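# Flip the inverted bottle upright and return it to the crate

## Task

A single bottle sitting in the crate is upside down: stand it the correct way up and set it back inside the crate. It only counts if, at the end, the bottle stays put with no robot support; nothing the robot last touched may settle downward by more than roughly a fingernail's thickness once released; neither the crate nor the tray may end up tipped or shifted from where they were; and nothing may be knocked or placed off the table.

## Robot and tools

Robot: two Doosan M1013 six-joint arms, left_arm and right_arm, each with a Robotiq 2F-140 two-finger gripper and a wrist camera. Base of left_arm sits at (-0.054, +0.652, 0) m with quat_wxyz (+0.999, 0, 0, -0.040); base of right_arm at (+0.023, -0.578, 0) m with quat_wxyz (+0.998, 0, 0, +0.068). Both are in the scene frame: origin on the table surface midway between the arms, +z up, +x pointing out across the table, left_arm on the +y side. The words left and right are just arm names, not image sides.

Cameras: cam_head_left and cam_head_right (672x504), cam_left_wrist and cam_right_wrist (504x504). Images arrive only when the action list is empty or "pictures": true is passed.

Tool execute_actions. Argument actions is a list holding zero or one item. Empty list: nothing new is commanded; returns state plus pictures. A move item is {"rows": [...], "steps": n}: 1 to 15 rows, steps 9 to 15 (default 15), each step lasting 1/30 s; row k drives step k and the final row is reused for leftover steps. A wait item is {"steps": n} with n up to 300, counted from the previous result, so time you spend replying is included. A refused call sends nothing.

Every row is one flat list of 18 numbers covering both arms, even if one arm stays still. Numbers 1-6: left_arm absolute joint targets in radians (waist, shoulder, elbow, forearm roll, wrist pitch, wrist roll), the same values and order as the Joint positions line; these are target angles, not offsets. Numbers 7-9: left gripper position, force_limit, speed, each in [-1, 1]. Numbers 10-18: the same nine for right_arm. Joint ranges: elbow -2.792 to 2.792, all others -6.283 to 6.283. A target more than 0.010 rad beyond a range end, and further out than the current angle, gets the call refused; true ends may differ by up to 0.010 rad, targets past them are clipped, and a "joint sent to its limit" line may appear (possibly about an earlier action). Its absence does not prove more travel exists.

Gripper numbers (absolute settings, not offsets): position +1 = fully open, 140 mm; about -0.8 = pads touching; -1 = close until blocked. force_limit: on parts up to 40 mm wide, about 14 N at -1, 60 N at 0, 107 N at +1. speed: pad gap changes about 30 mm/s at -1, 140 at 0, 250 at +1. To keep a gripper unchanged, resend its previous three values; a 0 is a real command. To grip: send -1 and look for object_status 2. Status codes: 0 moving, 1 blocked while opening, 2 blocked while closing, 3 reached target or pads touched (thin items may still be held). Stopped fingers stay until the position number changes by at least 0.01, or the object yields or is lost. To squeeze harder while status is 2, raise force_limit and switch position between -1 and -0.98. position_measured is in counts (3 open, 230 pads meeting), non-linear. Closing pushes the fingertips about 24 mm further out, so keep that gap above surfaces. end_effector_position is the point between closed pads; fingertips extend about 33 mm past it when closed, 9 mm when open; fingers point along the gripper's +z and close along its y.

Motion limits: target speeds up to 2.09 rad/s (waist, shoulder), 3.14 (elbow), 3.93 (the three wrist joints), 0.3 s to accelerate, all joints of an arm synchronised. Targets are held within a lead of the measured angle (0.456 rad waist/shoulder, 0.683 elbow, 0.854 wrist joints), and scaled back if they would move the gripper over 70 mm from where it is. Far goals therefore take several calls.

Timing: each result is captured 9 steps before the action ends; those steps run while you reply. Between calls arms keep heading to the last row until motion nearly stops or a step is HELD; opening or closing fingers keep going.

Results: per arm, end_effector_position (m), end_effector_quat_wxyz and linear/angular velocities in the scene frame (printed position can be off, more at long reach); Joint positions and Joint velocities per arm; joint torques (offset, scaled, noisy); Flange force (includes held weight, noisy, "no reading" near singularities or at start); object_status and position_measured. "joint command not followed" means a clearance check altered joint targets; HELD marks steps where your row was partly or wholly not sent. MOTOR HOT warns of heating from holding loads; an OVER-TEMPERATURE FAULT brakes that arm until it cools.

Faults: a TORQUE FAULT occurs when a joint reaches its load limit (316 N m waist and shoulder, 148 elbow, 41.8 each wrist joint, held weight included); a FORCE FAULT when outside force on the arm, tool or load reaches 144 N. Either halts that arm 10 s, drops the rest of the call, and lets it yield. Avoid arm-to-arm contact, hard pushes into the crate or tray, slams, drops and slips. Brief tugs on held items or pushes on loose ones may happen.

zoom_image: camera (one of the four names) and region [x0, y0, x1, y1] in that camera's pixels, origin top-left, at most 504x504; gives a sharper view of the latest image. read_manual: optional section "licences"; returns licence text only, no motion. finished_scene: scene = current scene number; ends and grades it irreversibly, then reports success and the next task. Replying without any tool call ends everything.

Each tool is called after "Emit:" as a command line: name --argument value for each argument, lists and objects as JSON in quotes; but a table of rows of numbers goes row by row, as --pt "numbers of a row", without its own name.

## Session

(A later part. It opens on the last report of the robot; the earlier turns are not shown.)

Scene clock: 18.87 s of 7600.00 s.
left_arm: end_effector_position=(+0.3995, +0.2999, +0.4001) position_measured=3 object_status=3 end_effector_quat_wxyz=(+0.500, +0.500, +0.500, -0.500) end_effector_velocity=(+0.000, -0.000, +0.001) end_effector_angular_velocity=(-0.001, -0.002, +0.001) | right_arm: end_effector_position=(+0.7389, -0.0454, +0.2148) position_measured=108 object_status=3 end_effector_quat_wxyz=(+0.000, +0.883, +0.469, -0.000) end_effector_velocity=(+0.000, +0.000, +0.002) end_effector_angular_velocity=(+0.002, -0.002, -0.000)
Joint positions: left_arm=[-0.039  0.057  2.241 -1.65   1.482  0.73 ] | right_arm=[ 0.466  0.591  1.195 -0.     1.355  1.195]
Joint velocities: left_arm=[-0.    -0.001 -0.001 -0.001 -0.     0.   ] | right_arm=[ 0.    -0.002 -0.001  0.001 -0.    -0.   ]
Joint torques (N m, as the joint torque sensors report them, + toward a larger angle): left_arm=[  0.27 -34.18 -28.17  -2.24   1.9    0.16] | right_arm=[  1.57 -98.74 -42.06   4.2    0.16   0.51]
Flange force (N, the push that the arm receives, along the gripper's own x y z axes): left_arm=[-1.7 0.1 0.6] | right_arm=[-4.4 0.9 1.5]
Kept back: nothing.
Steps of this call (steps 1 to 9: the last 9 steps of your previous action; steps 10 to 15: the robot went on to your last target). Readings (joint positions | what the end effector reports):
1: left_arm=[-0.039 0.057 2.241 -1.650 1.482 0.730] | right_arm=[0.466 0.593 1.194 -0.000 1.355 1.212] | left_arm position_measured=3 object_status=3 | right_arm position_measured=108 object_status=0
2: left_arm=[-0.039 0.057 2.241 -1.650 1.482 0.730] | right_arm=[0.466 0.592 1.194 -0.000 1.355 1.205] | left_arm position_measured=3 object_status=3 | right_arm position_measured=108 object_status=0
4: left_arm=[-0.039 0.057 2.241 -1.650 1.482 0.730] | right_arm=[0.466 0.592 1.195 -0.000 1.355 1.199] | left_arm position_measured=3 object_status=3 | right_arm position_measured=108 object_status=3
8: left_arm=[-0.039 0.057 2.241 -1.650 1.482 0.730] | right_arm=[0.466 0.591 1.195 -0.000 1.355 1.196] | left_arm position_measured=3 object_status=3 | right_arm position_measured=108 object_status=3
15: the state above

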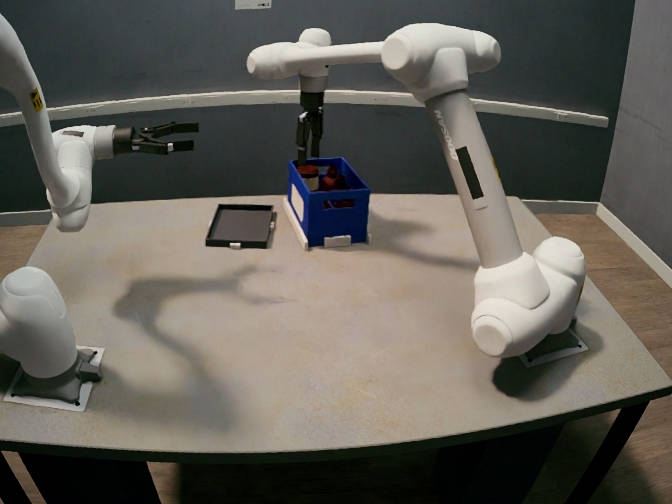

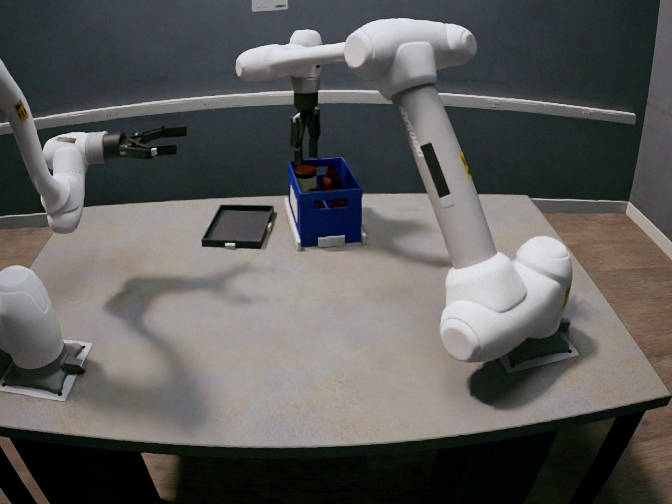

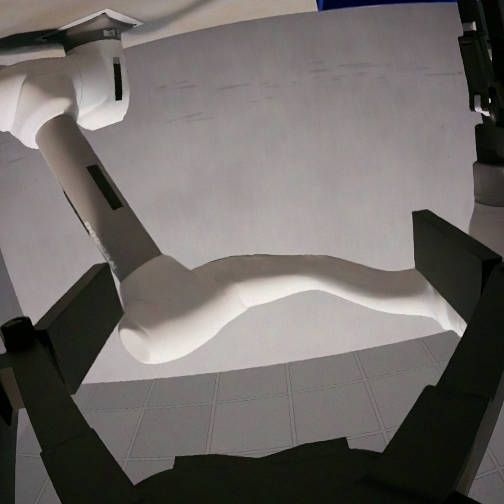

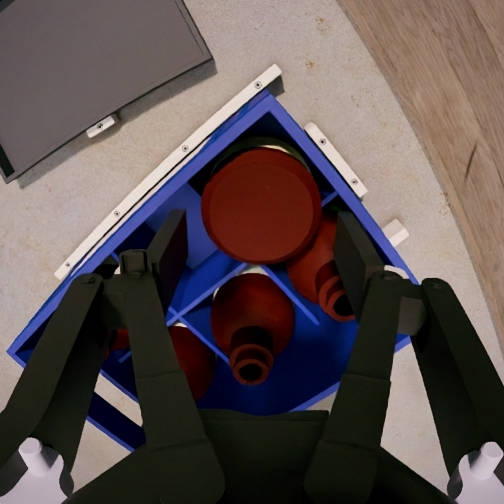

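Emit:
execute_actions --actions '[{"rows": [ [-0.0389,0.057,2.2405,-1.65,1.482,0.73,1,0,0, 0.4655,0.5914,1.1955,0,1.3547,1.247,0.17,0,0], [-0.0389,0.057,2.2405,-1.65,1.482,0.73,1,0,0, 0.4655,0.5914,1.1955,0,1.3547,1.247,0.17,0,0], [-0.0389,0.057,2.2405,-1.65,1.482,0.73,1,0,0, 0.4655,0.5914,1.1955,0,1.3547,1.247,0.17,0,0], [-0.0389,0.057,2.2405,-1.65,1.482,0.73,1,0,0, 0.4655,0.5934,1.2013,0,1.3469,1.247,0.17,0,0], [-0.0389,0.057,2.2405,-1.65,1.482,0.73,1,0,0, 0.4655,0.5934,1.2013,0,1.3469,1.247,0.17,0,0], [-0.0389,0.057,2.2405,-1.65,1.482,0.73,1,0,0, 0.4655,0.5955,1.2071,0,1.339,1.247,0.17,0,0], [-0.0389,0.057,2.2405,-1.65,1.482,0.73,1,0,0, 0.4655,0.5955,1.2071,0,1.339,1.247,0.17,0,0], [-0.0389,0.057,2.2405,-1.65,1.482,0.73,1,0,0, 0.4655,0.5975,1.2129,0,1.3312,1.247,0.17,0,0], [-0.0389,0.057,2.2405,-1.65,1.482,0.73,1,0,0, 0.4655,0.5975,1.2129,0,1.3312,1.247,0.17,0,0], [-0.0389,0.057,2.2405,-1.65,1.482,0.73,1,0,0, 0.4655,0.5996,1.2187,0,1.3233,1.247,0.17,0,0], [-0.0389,0.057,2.2405,-1.65,1.482,0.73,1,0,0, 0.4655,0.5996,1.2187,0,1.3233,1.247,0.17,0,0], [-0.0389,0.057,2.2405,-1.65,1.482,0.73,1,0,0, 0.4655,0.6016,1.2245,0,1.3155,1.247,0.17,0,0], [-0.0389,0.057,2.2405,-1.65,1.482,0.73,1,0,0, 0.4655,0.6037,1.2303,0,1.3076,1.247,0.17,0,0], [-0.0389,0.057,2.2405,-1.65,1.482,0.73,1,0,0, 0.4655,0.6037,1.2303,0,1.3076,1.247,0.17,0,0], [-0.0389,0.057,2.2405,-1.65,1.482,0.73,1,0,0, 0.4655,0.6057,1.2361,0,1.2998,1.247,0.17,0,0] ], "steps": 15}]'

Emit:
execute_actions --actions '[{"steps": 20}]' --pictures true

Emit:
zoom_image --camera "cam_right_wrist" --region '[130, 90, 400, 300]'

Scene clock: 20.53 s of 7600.00 s.
left_arm: end_effector_position=(+0.3995, +0.2999, +0.4001) position_measured=3 object_status=3 end_effector_quat_wxyz=(+0.500, +0.500, +0.500, -0.500) end_effector_velocity=(+0.001, -0.000, +0.001) end_effector_angular_velocity=(-0.001, -0.001, +0.002) | right_arm: end_effector_position=(+0.7389, -0.0454, +0.2128) position_measured=108 object_status=3 end_effector_quat_wxyz=(-0.000, +0.893, +0.450, +0.000) end_effector_velocity=(-0.001, -0.001, -0.052) end_effector_angular_velocity=(-0.005, +0.006, -0.099)
Joint positions: left_arm=[-0.039  0.057  2.241 -1.65   1.482  0.73 ] | right_arm=[ 0.465  0.592  1.198 -0.     1.351  1.239]
Joint velocities: left_arm=[ 0.     0.    -0.001 -0.001 -0.001 -0.   ] | right_arm=[-0.     0.022  0.059 -0.    -0.074  0.099]
Joint torques (N m, as the joint torque sensors report them, + toward a larger angle): left_arm=[  0.69 -34.52 -28.33  -2.24   1.83   0.07] | right_arm=[  0.09 -93.35 -39.54   4.28   0.6    0.93]
Flange force (N, the push that the arm receives, along the gripper's own x y z axes): left_arm=[-0.5 0.5 1.7] | right_arm=[-1.3 2.2 2.6]
Steps of this call (steps 1 to 15: the robot went on to your last target; steps 16 to 44: nothing new was sent; steps 45 to 50: the first 6 steps of this action). Readings (joint positions | what the end effector reports):
45: left_arm=[-0.039 0.057 2.241 -1.650 1.482 0.730] | right_arm=[0.465 0.591 1.196 -0.000 1.355 1.195] | left_arm position_measured=3 object_status=3 | right_arm position_measured=108 object_status=3
46: left_arm=[-0.039 0.057 2.241 -1.650 1.482 0.730] | right_arm=[0.465 0.591 1.196 -0.000 1.355 1.202] | left_arm position_measured=3 object_status=3 | right_arm position_measured=108 object_status=3
48: left_arm=[-0.039 0.057 2.241 -1.650 1.482 0.730] | right_arm=[0.465 0.591 1.196 -0.000 1.355 1.228] | left_arm position_measured=3 object_status=3 | right_arm position_measured=108 object_status=3
50: the state above

Scene clock: 21.20 s of 7600.00 s.
left_arm: end_effector_position=(+0.3995, +0.2999, +0.4001) position_measured=3 object_status=3 end_effector_quat_wxyz=(+0.500, +0.500, +0.500, -0.500) end_effector_velocity=(+0.000, +0.000, -0.001) end_effector_angular_velocity=(+0.000, +0.001, +0.002) | right_arm: end_effector_position=(+0.7389, -0.0455, +0.1802) position_measured=108 object_status=3 end_effector_quat_wxyz=(+0.000, +0.895, +0.446, +0.000) end_effector_velocity=(+0.001, +0.000, -0.002) end_effector_angular_velocity=(-0.000, -0.001, -0.001)
Joint positions: left_arm=[-0.039  0.057  2.241 -1.65   1.482  0.73 ] | right_arm=[ 0.465  0.606  1.236 -0.     1.3    1.247]
Joint velocities: left_arm=[ 0.     0.     0.001 -0.001 -0.001  0.   ] | right_arm=[ 0.     0.002  0.001 -0.001 -0.003  0.001]
Joint torques (N m, as the joint torque sensors report them, + toward a larger angle): left_arm=[ -0.21 -34.38 -28.23  -2.28   1.8    0.13] | right_arm=[   1.68 -100.04  -41.41    4.34    0.33    0.48]
Flange force (N, the push that the arm receives, along the gripper's own x y z axes): left_arm=[-0.6 0.2 -0.6] | right_arm=[-2.6 1.7 2.6]
Kept back: nothing.
Steps of this call (steps 1 to 9: the last 9 steps of your previous action; steps 10 to 20: the robot went on to your last target). Readings (joint positions | what the end effector reports):
1: left_arm=[-0.039 0.057 2.241 -1.650 1.482 0.730] | right_arm=[0.465 0.593 1.201 -0.000 1.347 1.242] | left_arm position_measured=3 object_status=3 | right_arm position_measured=108 object_status=3
2: left_arm=[-0.039 0.057 2.241 -1.650 1.482 0.730] | right_arm=[0.465 0.594 1.203 -0.000 1.344 1.244] | left_arm position_measured=3 object_status=3 | right_arm position_measured=108 object_status=3
4: left_arm=[-0.039 0.057 2.241 -1.650 1.482 0.730] | right_arm=[0.465 0.596 1.208 -0.000 1.337 1.246] | left_arm position_measured=3 object_status=3 | right_arm position_measured=108 object_status=3
8: left_arm=[-0.039 0.057 2.241 -1.650 1.482 0.730] | right_arm=[0.465 0.600 1.221 -0.000 1.321 1.247] | left_arm position_measured=3 object_status=3 | right_arm position_measured=108 object_status=3
20: the state above

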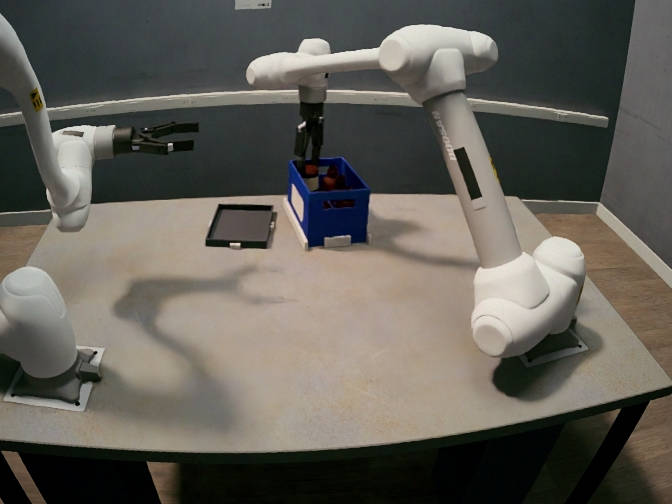

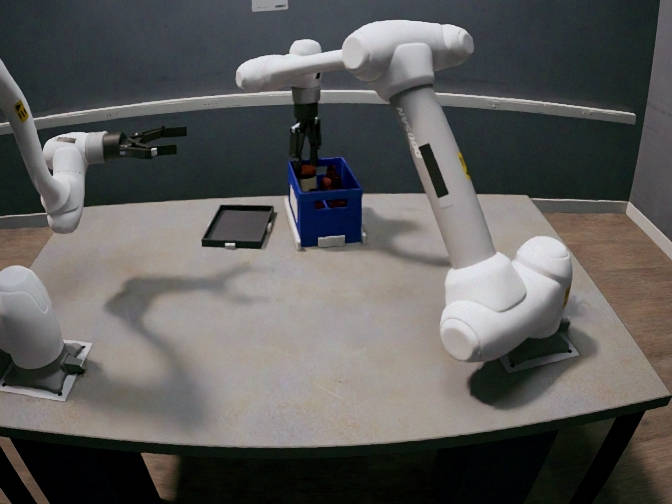

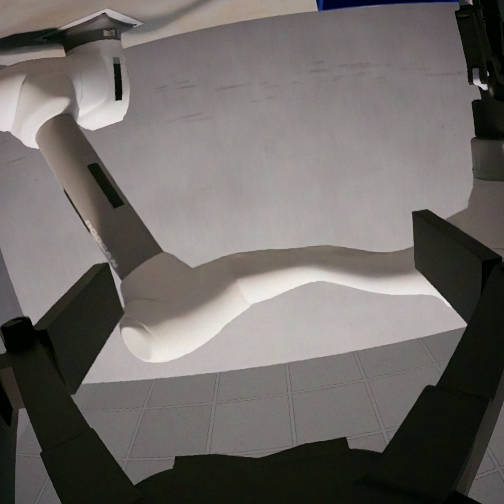

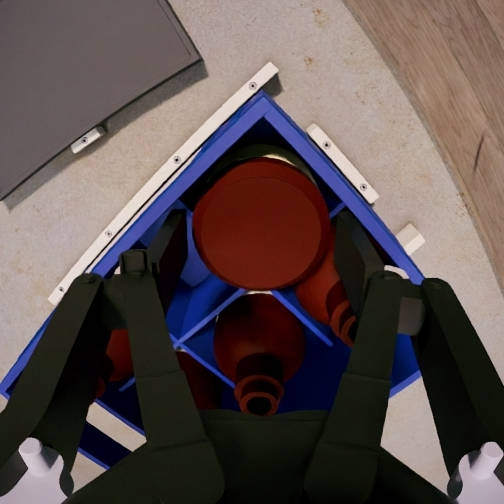

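Region (130, 90, 400, 300) of cam_right_wrist's 504x504 image, scaled by 1.867, with more detail than that image has.

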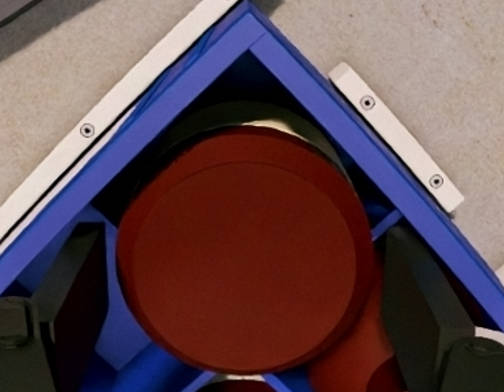

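Emit:
execute_actions --actions '[{"rows": [ [-0.0389,0.057,2.2405,-1.65,1.482,0.73,1,0,0, 0.4655,0.608,1.241,0,1.2926,1.247,0.17,0,0], [-0.0389,0.057,2.2405,-1.65,1.482,0.73,1,0,0, 0.4655,0.608,1.241,0,1.2926,1.247,0.17,0,0], [-0.0389,0.057,2.2405,-1.65,1.482,0.73,1,0,0, 0.4655,0.6103,1.246,0,1.2853,1.247,0.17,0,0], [-0.0389,0.057,2.2405,-1.65,1.482,0.73,1,0,0, 0.4655,0.6103,1.246,0,1.2853,1.247,0.17,0,0], [-0.0389,0.057,2.2405,-1.65,1.482,0.73,1,0,0, 0.4655,0.6126,1.2509,0,1.2781,1.247,0.17,0,0], [-0.0389,0.057,2.2405,-1.65,1.482,0.73,1,0,0, 0.4655,0.6126,1.2509,0,1.2781,1.247,0.17,0,0], [-0.0389,0.057,2.2405,-1.65,1.482,0.73,1,0,0, 0.4655,0.6149,1.2558,0,1.2709,1.247,0.17,0,0], [-0.0389,0.057,2.2405,-1.65,1.482,0.73,1,0,0, 0.4655,0.6149,1.2558,0,1.2709,1.247,0.17,0,0], [-0.0389,0.057,2.2405,-1.65,1.482,0.73,1,0,0, 0.4655,0.6172,1.2607,0,1.2637,1.247,0.17,0,0], [-0.0389,0.057,2.2405,-1.65,1.482,0.73,1,0,0, 0.4655,0.6172,1.2607,0,1.2637,1.247,0.17,0,0], [-0.0389,0.057,2.2405,-1.65,1.482,0.73,1,0,0, 0.4655,0.6195,1.2656,0,1.2565,1.247,0.17,0,0] ], "steps": 12}]'

Emit:
execute_actions --actions '[{"steps": 20}]' --pictures true

Scene clock: 22.30 s of 7600.00 s.
left_arm: end_effector_position=(+0.3995, +0.2999, +0.4001) position_measured=3 object_status=3 end_effector_quat_wxyz=(+0.500, +0.500, +0.500, -0.500) end_effector_velocity=(+0.001, +0.000, +0.001) end_effector_angular_velocity=(+0.001, -0.002, +0.001) | right_arm: end_effector_position=(+0.7389, -0.0454, +0.1775) position_measured=108 object_status=3 end_effector_quat_wxyz=(+0.000, +0.895, +0.446, -0.000) end_effector_velocity=(-0.001, -0.001, -0.049) end_effector_angular_velocity=(-0.006, +0.009, +0.001)
Joint positions: left_arm=[-0.039  0.057  2.241 -1.65   1.482  0.73 ] | right_arm=[ 0.465  0.607  1.239 -0.     1.296  1.247]
Joint velocities: left_arm=[ 0.001 -0.    -0.001  0.    -0.001  0.001] | right_arm=[-0.     0.025  0.048  0.001 -0.063 -0.001]
Joint torques (N m, as the joint torque sensors report them, + toward a larger angle): left_arm=[  1.38 -33.93 -27.86  -2.22   1.83   0.22] | right_arm=[   0.55 -103.87  -42.88    4.62    0.08    0.61]
Flange force (N, the push that the arm receives, along the gripper's own x y z axes): left_arm=[-2.1 0.0 3.0] | right_arm=[-0.2 1.5 4.8]
Steps of this call (steps 1 to 15: the robot went on to your last target; steps 16 to 30: nothing new was sent; steps 31 to 33: the first 3 steps of this action). Readings (joint positions | what the end effector reports):
31: left_arm=[-0.039 0.057 2.241 -1.650 1.482 0.730] | right_arm=[0.465 0.606 1.236 -0.000 1.300 1.247] | left_arm position_measured=3 object_status=3 | right_arm position_measured=108 object_status=3
32: left_arm=[-0.039 0.057 2.241 -1.650 1.482 0.730] | right_arm=[0.465 0.606 1.237 -0.000 1.298 1.247] | left_arm position_measured=3 object_status=3 | right_arm position_measured=108 object_status=3
33: the state above

Scene clock: 22.97 s of 7600.00 s.
left_arm: end_effector_position=(+0.3995, +0.2999, +0.4001) position_measured=3 object_status=3 end_effector_quat_wxyz=(+0.500, +0.500, +0.500, -0.500) end_effector_velocity=(+0.000, +0.000, +0.001) end_effector_angular_velocity=(-0.001, -0.001, +0.001) | right_arm: end_effector_position=(+0.7389, -0.0454, +0.1520) position_measured=108 object_status=3 end_effector_quat_wxyz=(+0.000, +0.895, +0.446, +0.000) end_effector_velocity=(+0.000, +0.000, -0.001) end_effector_angular_velocity=(+0.000, +0.000, -0.000)
Joint positions: left_arm=[-0.039  0.057  2.241 -1.65   1.482  0.73 ] | right_arm=[ 0.465  0.619  1.266 -0.     1.257  1.247]
Joint velocities: left_arm=[-0.    -0.     0.    -0.001  0.     0.001] | right_arm=[-0.     0.001  0.001  0.    -0.001 -0.   ]
Joint torques (N m, as the joint torque sensors report them, + toward a larger angle): left_arm=[  0.23 -33.17 -28.32  -2.14   1.73   0.1 ] | right_arm=[   0.73 -100.55  -40.91    4.3     0.16    0.53]
Flange force (N, the push that the arm receives, along the gripper's own x y z axes): left_arm=[-2.6 -1.6 0.4] | right_arm=[-2.6 0.8 2.0]
Kept back: nothing.
Steps of this call (steps 1 to 9: the last 9 steps of your previous action; steps 10 to 20: the robot went on to your last target). Readings (joint positions | what the end effector reports):
1: left_arm=[-0.039 0.057 2.241 -1.650 1.482 0.730] | right_arm=[0.465 0.608 1.241 -0.000 1.293 1.247] | left_arm position_measured=3 object_status=3 | right_arm position_measured=108 object_status=3
2: left_arm=[-0.039 0.057 2.241 -1.650 1.482 0.730] | right_arm=[0.465 0.609 1.243 -0.000 1.290 1.247] | left_arm position_measured=3 object_status=3 | right_arm position_measured=108 object_status=3
4: left_arm=[-0.039 0.057 2.241 -1.650 1.482 0.730] | right_arm=[0.465 0.611 1.247 -0.000 1.284 1.247] | left_arm position_measured=3 object_status=3 | right_arm position_measured=108 object_status=3
8: left_arm=[-0.039 0.057 2.241 -1.650 1.482 0.730] | right_arm=[0.465 0.615 1.257 -0.000 1.270 1.247] | left_arm position_measured=3 object_status=3 | right_arm position_measured=108 object_status=3
20: the state above

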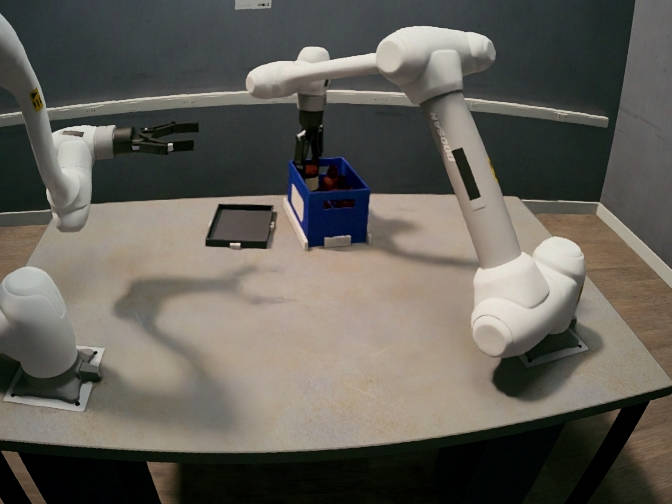

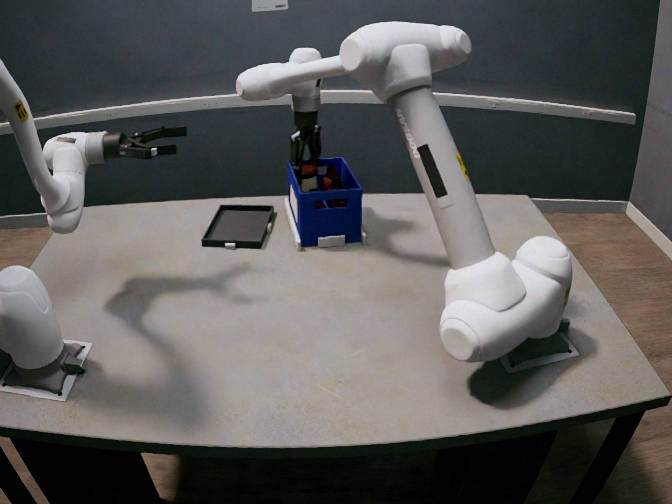

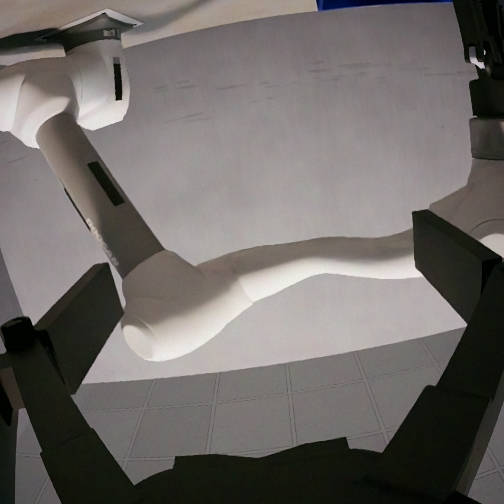

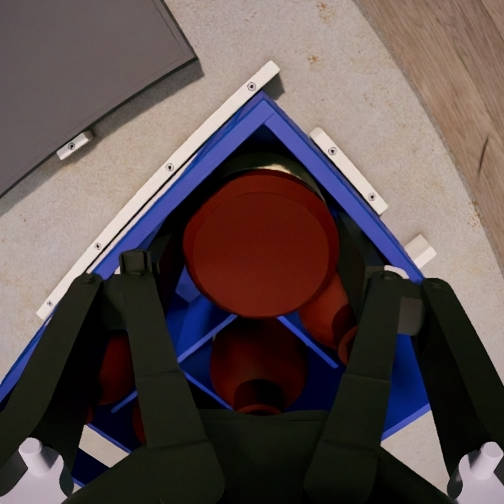

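Emit:
execute_actions --actions '[{"rows": [ [-0.0389,0.057,2.2405,-1.65,1.482,0.73,1,0,0, 0.4655,0.622,1.2708,0,1.2488,1.247,0.17,0,0], [-0.0389,0.057,2.2405,-1.65,1.482,0.73,1,0,0, 0.4655,0.622,1.2708,0,1.2488,1.247,0.17,0,0], [-0.0389,0.057,2.2405,-1.65,1.482,0.73,1,0,0, 0.4655,0.622,1.2708,0,1.2488,1.247,0.17,0,0], [-0.0389,0.057,2.2405,-1.65,1.482,0.73,1,0,0, 0.4655,0.6246,1.2759,0,1.2411,1.247,0.17,0,0] ], "steps": 9}]'

Emit:
execute_actions --actions '[{"steps": 18}]'

Scene clock: 23.43 s of 7600.00 s.
left_arm: end_effector_position=(+0.3995, +0.2999, +0.4001) position_measured=3 object_status=3 end_effector_quat_wxyz=(+0.500, +0.500, +0.500, -0.500) end_effector_velocity=(+0.000, +0.000, +0.000) end_effector_angular_velocity=(-0.002, +0.001, +0.000) | right_arm: end_effector_position=(+0.7389, -0.0455, +0.1519) position_measured=108 object_status=3 end_effector_quat_wxyz=(+0.000, +0.895, +0.446, -0.000) end_effector_velocity=(+0.000, -0.000, +0.001) end_effector_angular_velocity=(+0.001, -0.001, +0.001)
Joint positions: left_arm=[-0.039  0.057  2.241 -1.65   1.482  0.73 ] | right_arm=[ 0.465  0.619  1.266 -0.     1.257  1.247]
Joint velocities: left_arm=[ 0.     0.     0.    -0.001  0.001 -0.001] | right_arm=[-0.    -0.001  0.    -0.    -0.001 -0.001]
Joint torques (N m, as the joint torque sensors report them, + toward a larger angle): left_arm=[  0.54 -34.42 -28.13  -2.4    1.81   0.12] | right_arm=[   0.57 -100.6   -40.98    4.15   -0.03    0.54]
Flange force (N, the push that the arm receives, along the gripper's own x y z axes): left_arm=[-0.6 0.5 1.1] | right_arm=[-2.8 0.7 1.5]
Kept back: the last 9 steps of this action.
Steps of this call (steps 1 to 14: the robot went on to your last target). Readings (joint positions | what the end effector reports):
1: left_arm=[-0.039 0.057 2.241 -1.650 1.482 0.730] | right_arm=[0.465 0.619 1.266 -0.000 1.257 1.247] | left_arm position_measured=3 object_status=3 | right_arm position_measured=108 object_status=3
2: left_arm=[-0.039 0.057 2.241 -1.650 1.482 0.730] | right_arm=[0.465 0.619 1.266 -0.000 1.257 1.247] | left_arm position_measured=3 object_status=3 | right_arm position_measured=108 object_status=3
4: left_arm=[-0.039 0.057 2.241 -1.650 1.482 0.730] | right_arm=[0.465 0.619 1.266 -0.000 1.257 1.247] | left_arm position_measured=3 object_status=3 | right_arm position_measured=108 object_status=3
8: left_arm=[-0.039 0.057 2.241 -1.650 1.482 0.730] | right_arm=[0.465 0.619 1.266 -0.000 1.257 1.247] | left_arm position_measured=3 object_status=3 | right_arm position_measured=108 object_status=3
14: the state above

Scene clock: 24.03 s of 7600.00 s.
left_arm: end_effector_position=(+0.3995, +0.2999, +0.4001) position_measured=3 object_status=3 end_effector_quat_wxyz=(+0.500, +0.500, +0.500, -0.500) end_effector_velocity=(+0.000, -0.000, -0.000) end_effector_angular_velocity=(+0.001, -0.001, +0.000) | right_arm: end_effector_position=(+0.7387, -0.0455, +0.1420) position_measured=108 object_status=3 end_effector_quat_wxyz=(+0.000, +0.895, +0.446, -0.000) end_effector_velocity=(+0.000, -0.000, -0.001) end_effector_angular_velocity=(-0.000, +0.000, -0.000)
Joint positions: left_arm=[-0.039  0.057  2.241 -1.65   1.482  0.73 ] | right_arm=[ 0.465  0.625  1.276 -0.     1.241  1.247]
Joint velocities: left_arm=[-0.     0.    -0.     0.001 -0.001  0.002] | right_arm=[-0.001  0.     0.     0.    -0.001 -0.   ]
Joint torques (N m, as the joint torque sensors report them, + toward a larger angle): left_arm=[  0.7  -34.29 -27.93  -2.25   1.78   0.16] | right_arm=[ -1.03 -97.95 -41.62   3.45  -1.74   0.31]
Flange force (N, the push that the arm receives, along the gripper's own x y z axes): left_arm=[-1.1 0.6 1.4] | right_arm=[-6.7 -2.6 -1.4]
Kept back: nothing.
Steps of this call (steps 1 to 9: the last 9 steps of your previous action; steps 10 to 18: the robot went on to your last target). Readings (joint positions | what the end effector reports):
1: left_arm=[-0.039 0.057 2.241 -1.650 1.482 0.730] | right_arm=[0.465 0.620 1.266 -0.000 1.256 1.247] | left_arm position_measured=3 object_status=3 | right_arm position_measured=108 object_status=3
2: left_arm=[-0.039 0.057 2.241 -1.650 1.482 0.730] | right_arm=[0.465 0.620 1.267 -0.000 1.254 1.247] | left_arm position_measured=3 object_status=3 | right_arm position_measured=108 object_status=3
4: left_arm=[-0.039 0.057 2.241 -1.650 1.482 0.730] | right_arm=[0.465 0.621 1.269 -0.000 1.251 1.247] | left_arm position_measured=3 object_status=3 | right_arm position_measured=108 object_status=3
8: left_arm=[-0.039 0.057 2.241 -1.650 1.482 0.730] | right_arm=[0.465 0.624 1.275 -0.000 1.243 1.247] | left_arm position_measured=3 object_status=3 | right_arm position_measured=108 object_status=3
18: the state above

Light contact. Back up slightly and grip.

Emit:
execute_actions --actions '[{"rows": [ [-0.0389,0.057,2.2405,-1.65,1.482,0.73,1,0,0, 0.4655,0.6225,1.2718,0,1.2473,1.247,0.17,0,0], [-0.0389,0.057,2.2405,-1.65,1.482,0.73,1,0,0, 0.4655,0.6225,1.2718,0,1.2473,1.247,0.17,0,0], [-0.0389,0.057,2.2405,-1.65,1.482,0.73,1,0,0, 0.4655,0.6225,1.2718,0,1.2473,1.247,0.17,0,0], [-0.0389,0.057,2.2405,-1.65,1.482,0.73,1,0,0, 0.4655,0.6225,1.2718,0,1.2473,1.247,0.17,0,0], [-0.0389,0.057,2.2405,-1.65,1.482,0.73,1,0,0, 0.4655,0.6225,1.2718,0,1.2473,1.247,-1,0.6,-0.7] ], "steps": 12}]'

Emit:
execute_actions --actions '[{"steps": 22}]'

Scene clock: 24.63 s of 7600.00 s.
left_arm: end_effector_position=(+0.3995, +0.2999, +0.4001) position_measured=3 object_status=3 end_effector_quat_wxyz=(+0.500, +0.500, +0.500, -0.500) end_effector_velocity=(-0.000, +0.000, -0.000) end_effector_angular_velocity=(+0.002, -0.002, -0.001) | right_arm: end_effector_position=(+0.7387, -0.0456, +0.1430) position_measured=108 object_status=3 end_effector_quat_wxyz=(+0.000, +0.895, +0.446, -0.000) end_effector_velocity=(+0.001, +0.001, +0.028) end_effector_angular_velocity=(+0.001, -0.000, -0.000)
Joint positions: left_arm=[-0.039  0.057  2.241 -1.65   1.482  0.73 ] | right_arm=[ 0.465  0.624  1.275 -0.     1.243  1.247]
Joint velocities: left_arm=[ 0.001  0.    -0.     0.002 -0.     0.001] | right_arm=[ 0.    -0.013 -0.031  0.     0.043  0.   ]
Joint torques (N m, as the joint torque sensors report them, + toward a larger angle): left_arm=[  0.35 -33.46 -28.16  -2.28   1.7    0.01] | right_arm=[  -0.15 -106.46  -44.77    3.78   -1.75    0.34]
Flange force (N, the push that the arm receives, along the gripper's own x y z axes): left_arm=[-1.8 -0.8 0.6] | right_arm=[-4.3 -1.6 1.0]
Steps of this call (steps 1 to 15: the robot went on to your last target; steps 16 to 18: the first 3 steps of this action). Readings (joint positions | what the end effector reports):
16: left_arm=[-0.039 0.057 2.241 -1.650 1.482 0.730] | right_arm=[0.465 0.625 1.276 -0.000 1.241 1.247] | left_arm position_measured=3 object_status=3 | right_arm position_measured=108 object_status=3
17: left_arm=[-0.039 0.057 2.241 -1.650 1.482 0.730] | right_arm=[0.465 0.625 1.276 -0.000 1.242 1.247] | left_arm position_measured=3 object_status=3 | right_arm position_measured=108 object_status=3
18: the state above

Scene clock: 25.37 s of 7600.00 s.
left_arm: end_effector_position=(+0.3995, +0.2999, +0.4001) position_measured=3 object_status=3 end_effector_quat_wxyz=(+0.500, +0.500, +0.500, -0.500) end_effector_velocity=(+0.000, -0.000, +0.000) end_effector_angular_velocity=(+0.001, -0.002, -0.001) | right_arm: end_effector_position=(+0.7388, -0.0455, +0.1460) position_measured=124 object_status=2 end_effector_quat_wxyz=(-0.000, +0.895, +0.446, -0.000) end_effector_velocity=(-0.000, +0.000, +0.000) end_effector_angular_velocity=(+0.000, +0.000, +0.000)
Joint positions: left_arm=[-0.039  0.057  2.241 -1.65   1.482  0.73 ] | right_arm=[0.465 0.623 1.272 0.    1.247 1.247]
Joint velocities: left_arm=[-0.    -0.    -0.002  0.002 -0.    -0.   ] | right_arm=[-0. -0.  0.  0. -0. -0.]
Joint torques (N m, as the joint torque sensors report them, + toward a larger angle): left_arm=[  0.26 -34.62 -28.03  -2.3    1.62   0.04] | right_arm=[   1.6  -103.17  -41.92    4.15    0.22    0.5 ]
Flange force (N, the push that the arm receives, along the gripper's own x y z axes): left_arm=[-0.4 1.4 0.4] | right_arm=[-2.2 1.8 4.5]
Kept back: nothing.
Steps of this call (steps 1 to 9: the last 9 steps of your previous action; steps 10 to 15: the robot went on to your last target; steps 16 to 22: nothing new was sent). Readings (joint positions | what the end effector reports):
1: left_arm=[-0.039 0.057 2.241 -1.650 1.482 0.730] | right_arm=[0.465 0.624 1.274 -0.000 1.244 1.247] | left_arm position_measured=3 object_status=3 | right_arm position_measured=108 object_status=3
2: left_arm=[-0.039 0.057 2.241 -1.650 1.482 0.730] | right_arm=[0.465 0.623 1.273 -0.000 1.245 1.247] | left_arm position_measured=3 object_status=3 | right_arm position_measured=108 object_status=0
4: left_arm=[-0.039 0.057 2.241 -1.650 1.482 0.730] | right_arm=[0.465 0.623 1.272 -0.000 1.246 1.247] | left_arm position_measured=3 object_status=3 | right_arm position_measured=113 object_status=0
8: left_arm=[-0.039 0.057 2.241 -1.650 1.482 0.730] | right_arm=[0.465 0.623 1.272 0.000 1.247 1.247] | left_arm position_measured=3 object_status=3 | right_arm position_measured=122 object_status=0
22: the state above
All arms were judged still, so your last target was given up. Only a new action makes them travel on or press farther. Fingers that are still opening or closing keep moving.

Emit:
execute_actions --actions '[{"rows": [ [-0.0389,0.057,2.2405,-1.65,1.482,0.73,1,0,0, 0.4655,0.6195,1.2656,0,1.2565,1.247,-1,0.6,-0.7], [-0.0389,0.057,2.2405,-1.65,1.482,0.73,1,0,0, 0.4655,0.6172,1.2607,0,1.2637,1.247,-1,0.6,-0.7], [-0.0389,0.057,2.2405,-1.65,1.482,0.73,1,0,0, 0.4655,0.6149,1.2558,0,1.2709,1.247,-1,0.6,-0.7], [-0.0389,0.057,2.2405,-1.65,1.482,0.73,1,0,0, 0.4655,0.6126,1.2509,0,1.2781,1.247,-1,0.6,-0.7], [-0.0389,0.057,2.2405,-1.65,1.482,0.73,1,0,0, 0.4655,0.6103,1.246,0,1.2853,1.247,-1,0.6,-0.7], [-0.0389,0.057,2.2405,-1.65,1.482,0.73,1,0,0, 0.4655,0.608,1.241,0,1.2926,1.247,-1,0.6,-0.7], [-0.0389,0.057,2.2405,-1.65,1.482,0.73,1,0,0, 0.4655,0.6057,1.2361,0,1.2998,1.247,-1,0.6,-0.7], [-0.0389,0.057,2.2405,-1.65,1.482,0.73,1,0,0, 0.4655,0.6037,1.2303,0,1.3076,1.247,-1,0.6,-0.7], [-0.0389,0.057,2.2405,-1.65,1.482,0.73,1,0,0, 0.4655,0.6016,1.2245,0,1.3155,1.247,-1,0.6,-0.7], [-0.0389,0.057,2.2405,-1.65,1.482,0.73,1,0,0, 0.4655,0.5996,1.2187,0,1.3233,1.247,-1,0.6,-0.7], [-0.0389,0.057,2.2405,-1.65,1.482,0.73,1,0,0, 0.4655,0.5975,1.2129,0,1.3312,1.247,-1,0.6,-0.7], [-0.0389,0.057,2.2405,-1.65,1.482,0.73,1,0,0, 0.4655,0.5955,1.2071,0,1.339,1.247,-1,0.6,-0.7], [-0.0389,0.057,2.2405,-1.65,1.482,0.73,1,0,0, 0.4655,0.5934,1.2013,0,1.3469,1.247,-1,0.6,-0.7], [-0.0389,0.057,2.2405,-1.65,1.482,0.73,1,0,0, 0.4655,0.5914,1.1955,0,1.3547,1.247,-1,0.6,-0.7], [-0.0389,0.057,2.2405,-1.65,1.482,0.73,1,0,0, 0.4655,0.588,1.181,0,1.3726,1.247,-1,0.6,-0.7] ], "steps": 15}]'

Emit:
execute_actions --actions '[{"rows": [ [-0.0389,0.057,2.2405,-1.65,1.482,0.73,1,0,0, 0.4655,0.5847,1.1662,0,1.3907,1.247,-1,0.6,-0.7], [-0.0389,0.057,2.2405,-1.65,1.482,0.73,1,0,0, 0.4655,0.5814,1.1516,0,1.4086,1.247,-1,0.6,-0.7], [-0.0389,0.057,2.2405,-1.65,1.482,0.73,1,0,0, 0.4655,0.578,1.137,0,1.4266,1.247,-1,0.6,-0.7], [-0.0389,0.057,2.2405,-1.65,1.482,0.73,1,0,0, 0.4655,0.5748,1.1223,0,1.4445,1.247,-1,0.6,-0.7], [-0.0389,0.057,2.2405,-1.65,1.482,0.73,1,0,0, 0.4655,0.5731,1.1034,0,1.4651,1.247,-1,0.6,-0.7], [-0.0389,0.057,2.2405,-1.65,1.482,0.73,1,0,0, 0.4655,0.5715,1.0845,0,1.4856,1.247,-1,0.6,-0.7], [-0.0389,0.057,2.2405,-1.65,1.482,0.73,1,0,0, 0.4655,0.5698,1.0656,0,1.5062,1.247,-1,0.6,-0.7], [-0.0389,0.057,2.2405,-1.65,1.482,0.73,1,0,0, 0.4655,0.5682,1.0467,0,1.5267,1.247,-1,0.6,-0.7], [-0.0389,0.057,2.2405,-1.65,1.482,0.73,1,0,0, 0.4655,0.5665,1.0278,0,1.5473,1.247,-1,0.6,-0.7], [-0.0389,0.057,2.2405,-1.65,1.482,0.73,1,0,0, 0.4655,0.567,1.0046,0,1.57,1.247,-1,0.6,-0.7], [-0.0389,0.057,2.2405,-1.65,1.482,0.73,1,0,0, 0.4655,0.5675,0.9814,0,1.5927,1.247,-1,0.6,-0.7], [-0.0389,0.057,2.2405,-1.65,1.482,0.73,1,0,0, 0.4655,0.568,0.958,0,1.6156,1.247,-1,0.6,-0.7], [-0.0389,0.057,2.2405,-1.65,1.482,0.73,1,0,0, 0.4655,0.5686,0.9349,0,1.6381,1.247,-1,0.6,-0.7] ], "steps": 15}]'

Emit:
execute_actions --actions '[{"steps": 20}]' --pictures true

Scene clock: 28.47 s of 7600.00 s.
left_arm: end_effector_position=(+0.3995, +0.2999, +0.4001) position_measured=3 object_status=3 end_effector_quat_wxyz=(+0.500, +0.500, +0.500, -0.500) end_effector_velocity=(-0.000, +0.000, -0.001) end_effector_angular_velocity=(+0.001, -0.000, +0.001) | right_arm: end_effector_position=(+0.7390, -0.0454, +0.1611) position_measured=124 object_status=2 end_effector_quat_wxyz=(-0.000, +0.895, +0.446, +0.000) end_effector_velocity=(+0.001, +0.000, +0.123) end_effector_angular_velocity=(+0.001, -0.002, +0.000)
Joint positions: left_arm=[-0.039  0.057  2.241 -1.65   1.482  0.73 ] | right_arm=[0.465 0.615 1.256 0.    1.271 1.247]
Joint velocities: left_arm=[-0.    -0.001  0.001  0.001 -0.001  0.001] | right_arm=[-0.    -0.061 -0.129 -0.001  0.188 -0.   ]
Joint torques (N m, as the joint torque sensors report them, + toward a larger angle): left_arm=[  0.27 -33.9  -28.23  -2.16   1.78  -0.01] | right_arm=[   1.38 -104.07  -43.67    4.25    0.2     0.48]
Flange force (N, the push that the arm receives, along the gripper's own x y z axes): left_arm=[-1.0 -0.8 0.7] | right_arm=[-4.6 0.8 4.8]
Steps of this call (steps 1 to 87: nothing new was sent; steps 88 to 93: the first 6 steps of this action). Readings (joint positions | what the end effector reports):
88: left_arm=[-0.039 0.057 2.241 -1.650 1.482 0.730] | right_arm=[0.465 0.622 1.272 0.000 1.247 1.247] | left_arm position_measured=3 object_status=3 | right_arm position_measured=124 object_status=2
89: left_arm=[-0.039 0.057 2.241 -1.650 1.482 0.730] | right_arm=[0.465 0.622 1.270 0.000 1.250 1.247] | left_arm position_measured=3 object_status=3 | right_arm position_measured=124 object_status=2
91: left_arm=[-0.039 0.057 2.241 -1.650 1.482 0.730] | right_arm=[0.465 0.619 1.264 0.000 1.259 1.247] | left_arm position_measured=3 object_status=3 | right_arm position_measured=124 object_status=2
93: the state above

Scene clock: 28.97 s of 7600.00 s.
left_arm: end_effector_position=(+0.3995, +0.2999, +0.4001) position_measured=3 object_status=3 end_effector_quat_wxyz=(+0.500, +0.500, +0.500, -0.500) end_effector_velocity=(+0.000, +0.001, -0.000) end_effector_angular_velocity=(-0.000, +0.001, +0.002) | right_arm: end_effector_position=(+0.7395, -0.0450, +0.2533) position_measured=124 object_status=2 end_effector_quat_wxyz=(-0.000, +0.895, +0.446, +0.000) end_effector_velocity=(+0.002, +0.002, +0.303) end_effector_angular_velocity=(+0.002, -0.002, -0.000)
Joint positions: left_arm=[-0.039  0.057  2.241 -1.65   1.482  0.73 ] | right_arm=[0.465 0.58  1.144 0.    1.418 1.247]
Joint velocities: left_arm=[ 0.001 -0.     0.001 -0.001 -0.001  0.   ] | right_arm=[ 0.    -0.079 -0.421  0.     0.497  0.   ]
Joint torques (N m, as the joint torque sensors report them, + toward a larger angle): left_arm=[  0.12 -34.24 -28.25  -2.29   1.77   0.01] | right_arm=[   0.95 -100.17  -46.58    4.43    0.41    0.53]
Flange force (N, the push that the arm receives, along the gripper's own x y z axes): left_arm=[-0.8 -0.1 0.2] | right_arm=[-9.4 -0.7 7.2]
Steps of this call (steps 1 to 9: the last 9 steps of your previous action; steps 10 to 15: the first 6 steps of this action). Readings (joint positions | what the end effector reports):
10: left_arm=[-0.039 0.057 2.241 -1.650 1.482 0.730] | right_arm=[0.465 0.594 1.202 0.000 1.346 1.247] | left_arm position_measured=3 object_status=3 | right_arm position_measured=124 object_status=2
11: left_arm=[-0.039 0.057 2.241 -1.650 1.482 0.730] | right_arm=[0.465 0.592 1.193 0.000 1.357 1.247] | left_arm position_measured=3 object_status=3 | right_arm position_measured=124 object_status=2
13: left_arm=[-0.039 0.057 2.241 -1.650 1.482 0.730] | right_arm=[0.465 0.586 1.170 0.000 1.385 1.247] | left_arm position_measured=3 object_status=3 | right_arm position_measured=124 object_status=2
15: the state above

Scene clock: 29.63 s of 7600.00 s.
left_arm: end_effector_position=(+0.3995, +0.2999, +0.4001) position_measured=3 object_status=3 end_effector_quat_wxyz=(+0.500, +0.500, +0.500, -0.500) end_effector_velocity=(-0.000, -0.000, -0.000) end_effector_angular_velocity=(+0.001, -0.001, -0.001) | right_arm: end_effector_position=(+0.7388, -0.0455, +0.3799) position_measured=124 object_status=2 end_effector_quat_wxyz=(-0.000, +0.895, +0.446, -0.000) end_effector_velocity=(-0.000, +0.000, +0.002) end_effector_angular_velocity=(+0.000, +0.000, -0.001)
Joint positions: left_arm=[-0.039  0.057  2.241 -1.65   1.482  0.73 ] | right_arm=[0.465 0.569 0.935 0.    1.638 1.247]
Joint velocities: left_arm=[-0.    -0.001  0.     0.001 -0.001  0.001] | right_arm=[ 0.     0.001 -0.004  0.     0.003  0.002]
Joint torques (N m, as the joint torque sensors report them, + toward a larger angle): left_arm=[  0.67 -34.4  -28.18  -2.2    1.75  -0.01] | right_arm=[  0.83 -99.91 -44.44   4.48   0.14   0.4 ]
Flange force (N, the push that the arm receives, along the gripper's own x y z axes): left_arm=[-0.6 0.1 1.5] | right_arm=[-4.6 -0.1 5.9]
Kept back: nothing.
Steps of this call (steps 1 to 9: the last 9 steps of your previous action; steps 10 to 20: the robot went on to your last target). Readings (joint positions | what the end effector reports):
1: left_arm=[-0.039 0.057 2.241 -1.650 1.482 0.730] | right_arm=[0.465 0.578 1.129 0.000 1.435 1.247] | left_arm position_measured=3 object_status=3 | right_arm position_measured=124 object_status=2
2: left_arm=[-0.039 0.057 2.241 -1.650 1.482 0.730] | right_arm=[0.465 0.576 1.113 0.000 1.453 1.247] | left_arm position_measured=3 object_status=3 | right_arm position_measured=124 object_status=2
4: left_arm=[-0.039 0.057 2.241 -1.650 1.482 0.730] | right_arm=[0.465 0.572 1.079 0.000 1.491 1.247] | left_arm position_measured=3 object_status=3 | right_arm position_measured=124 object_status=2
8: left_arm=[-0.039 0.057 2.241 -1.650 1.482 0.730] | right_arm=[0.465 0.568 1.000 0.000 1.573 1.247] | left_arm position_measured=3 object_status=3 | right_arm position_measured=124 object_status=2
20: the state above

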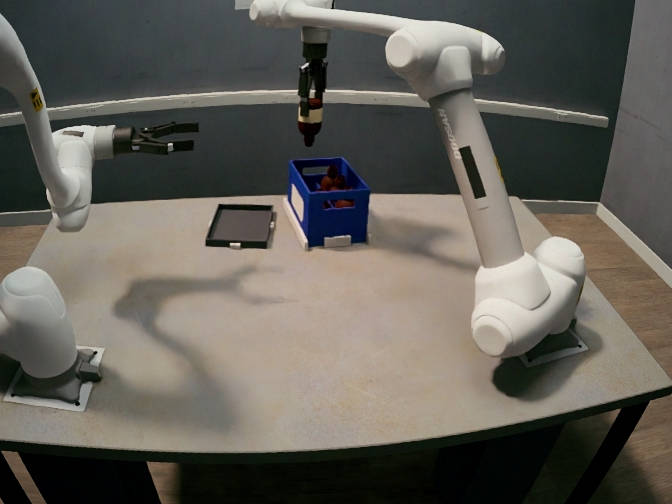

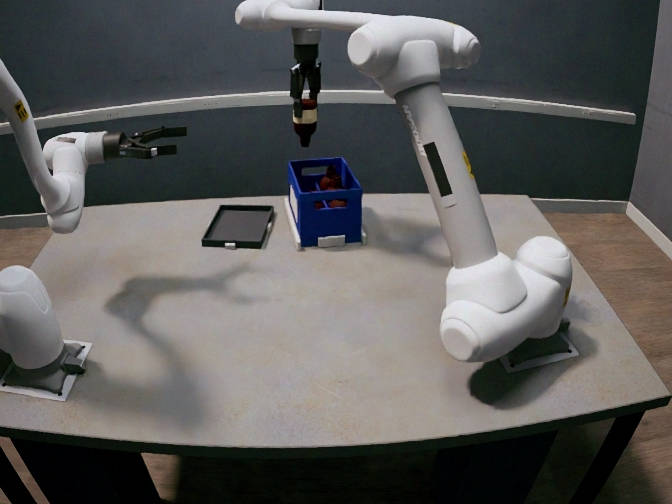

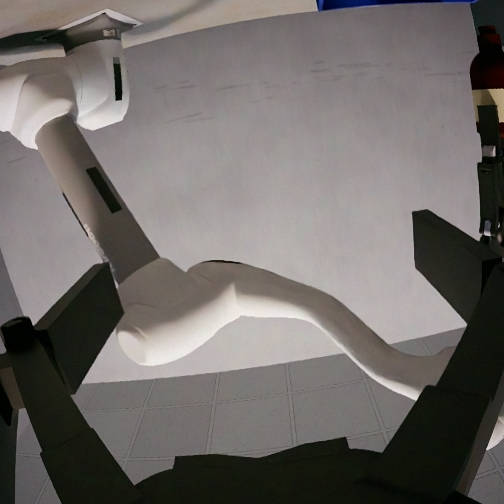

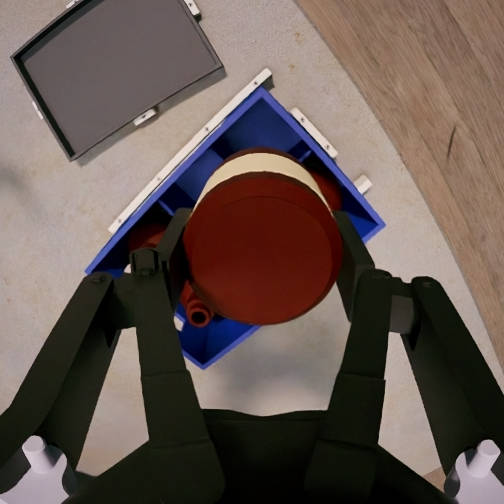

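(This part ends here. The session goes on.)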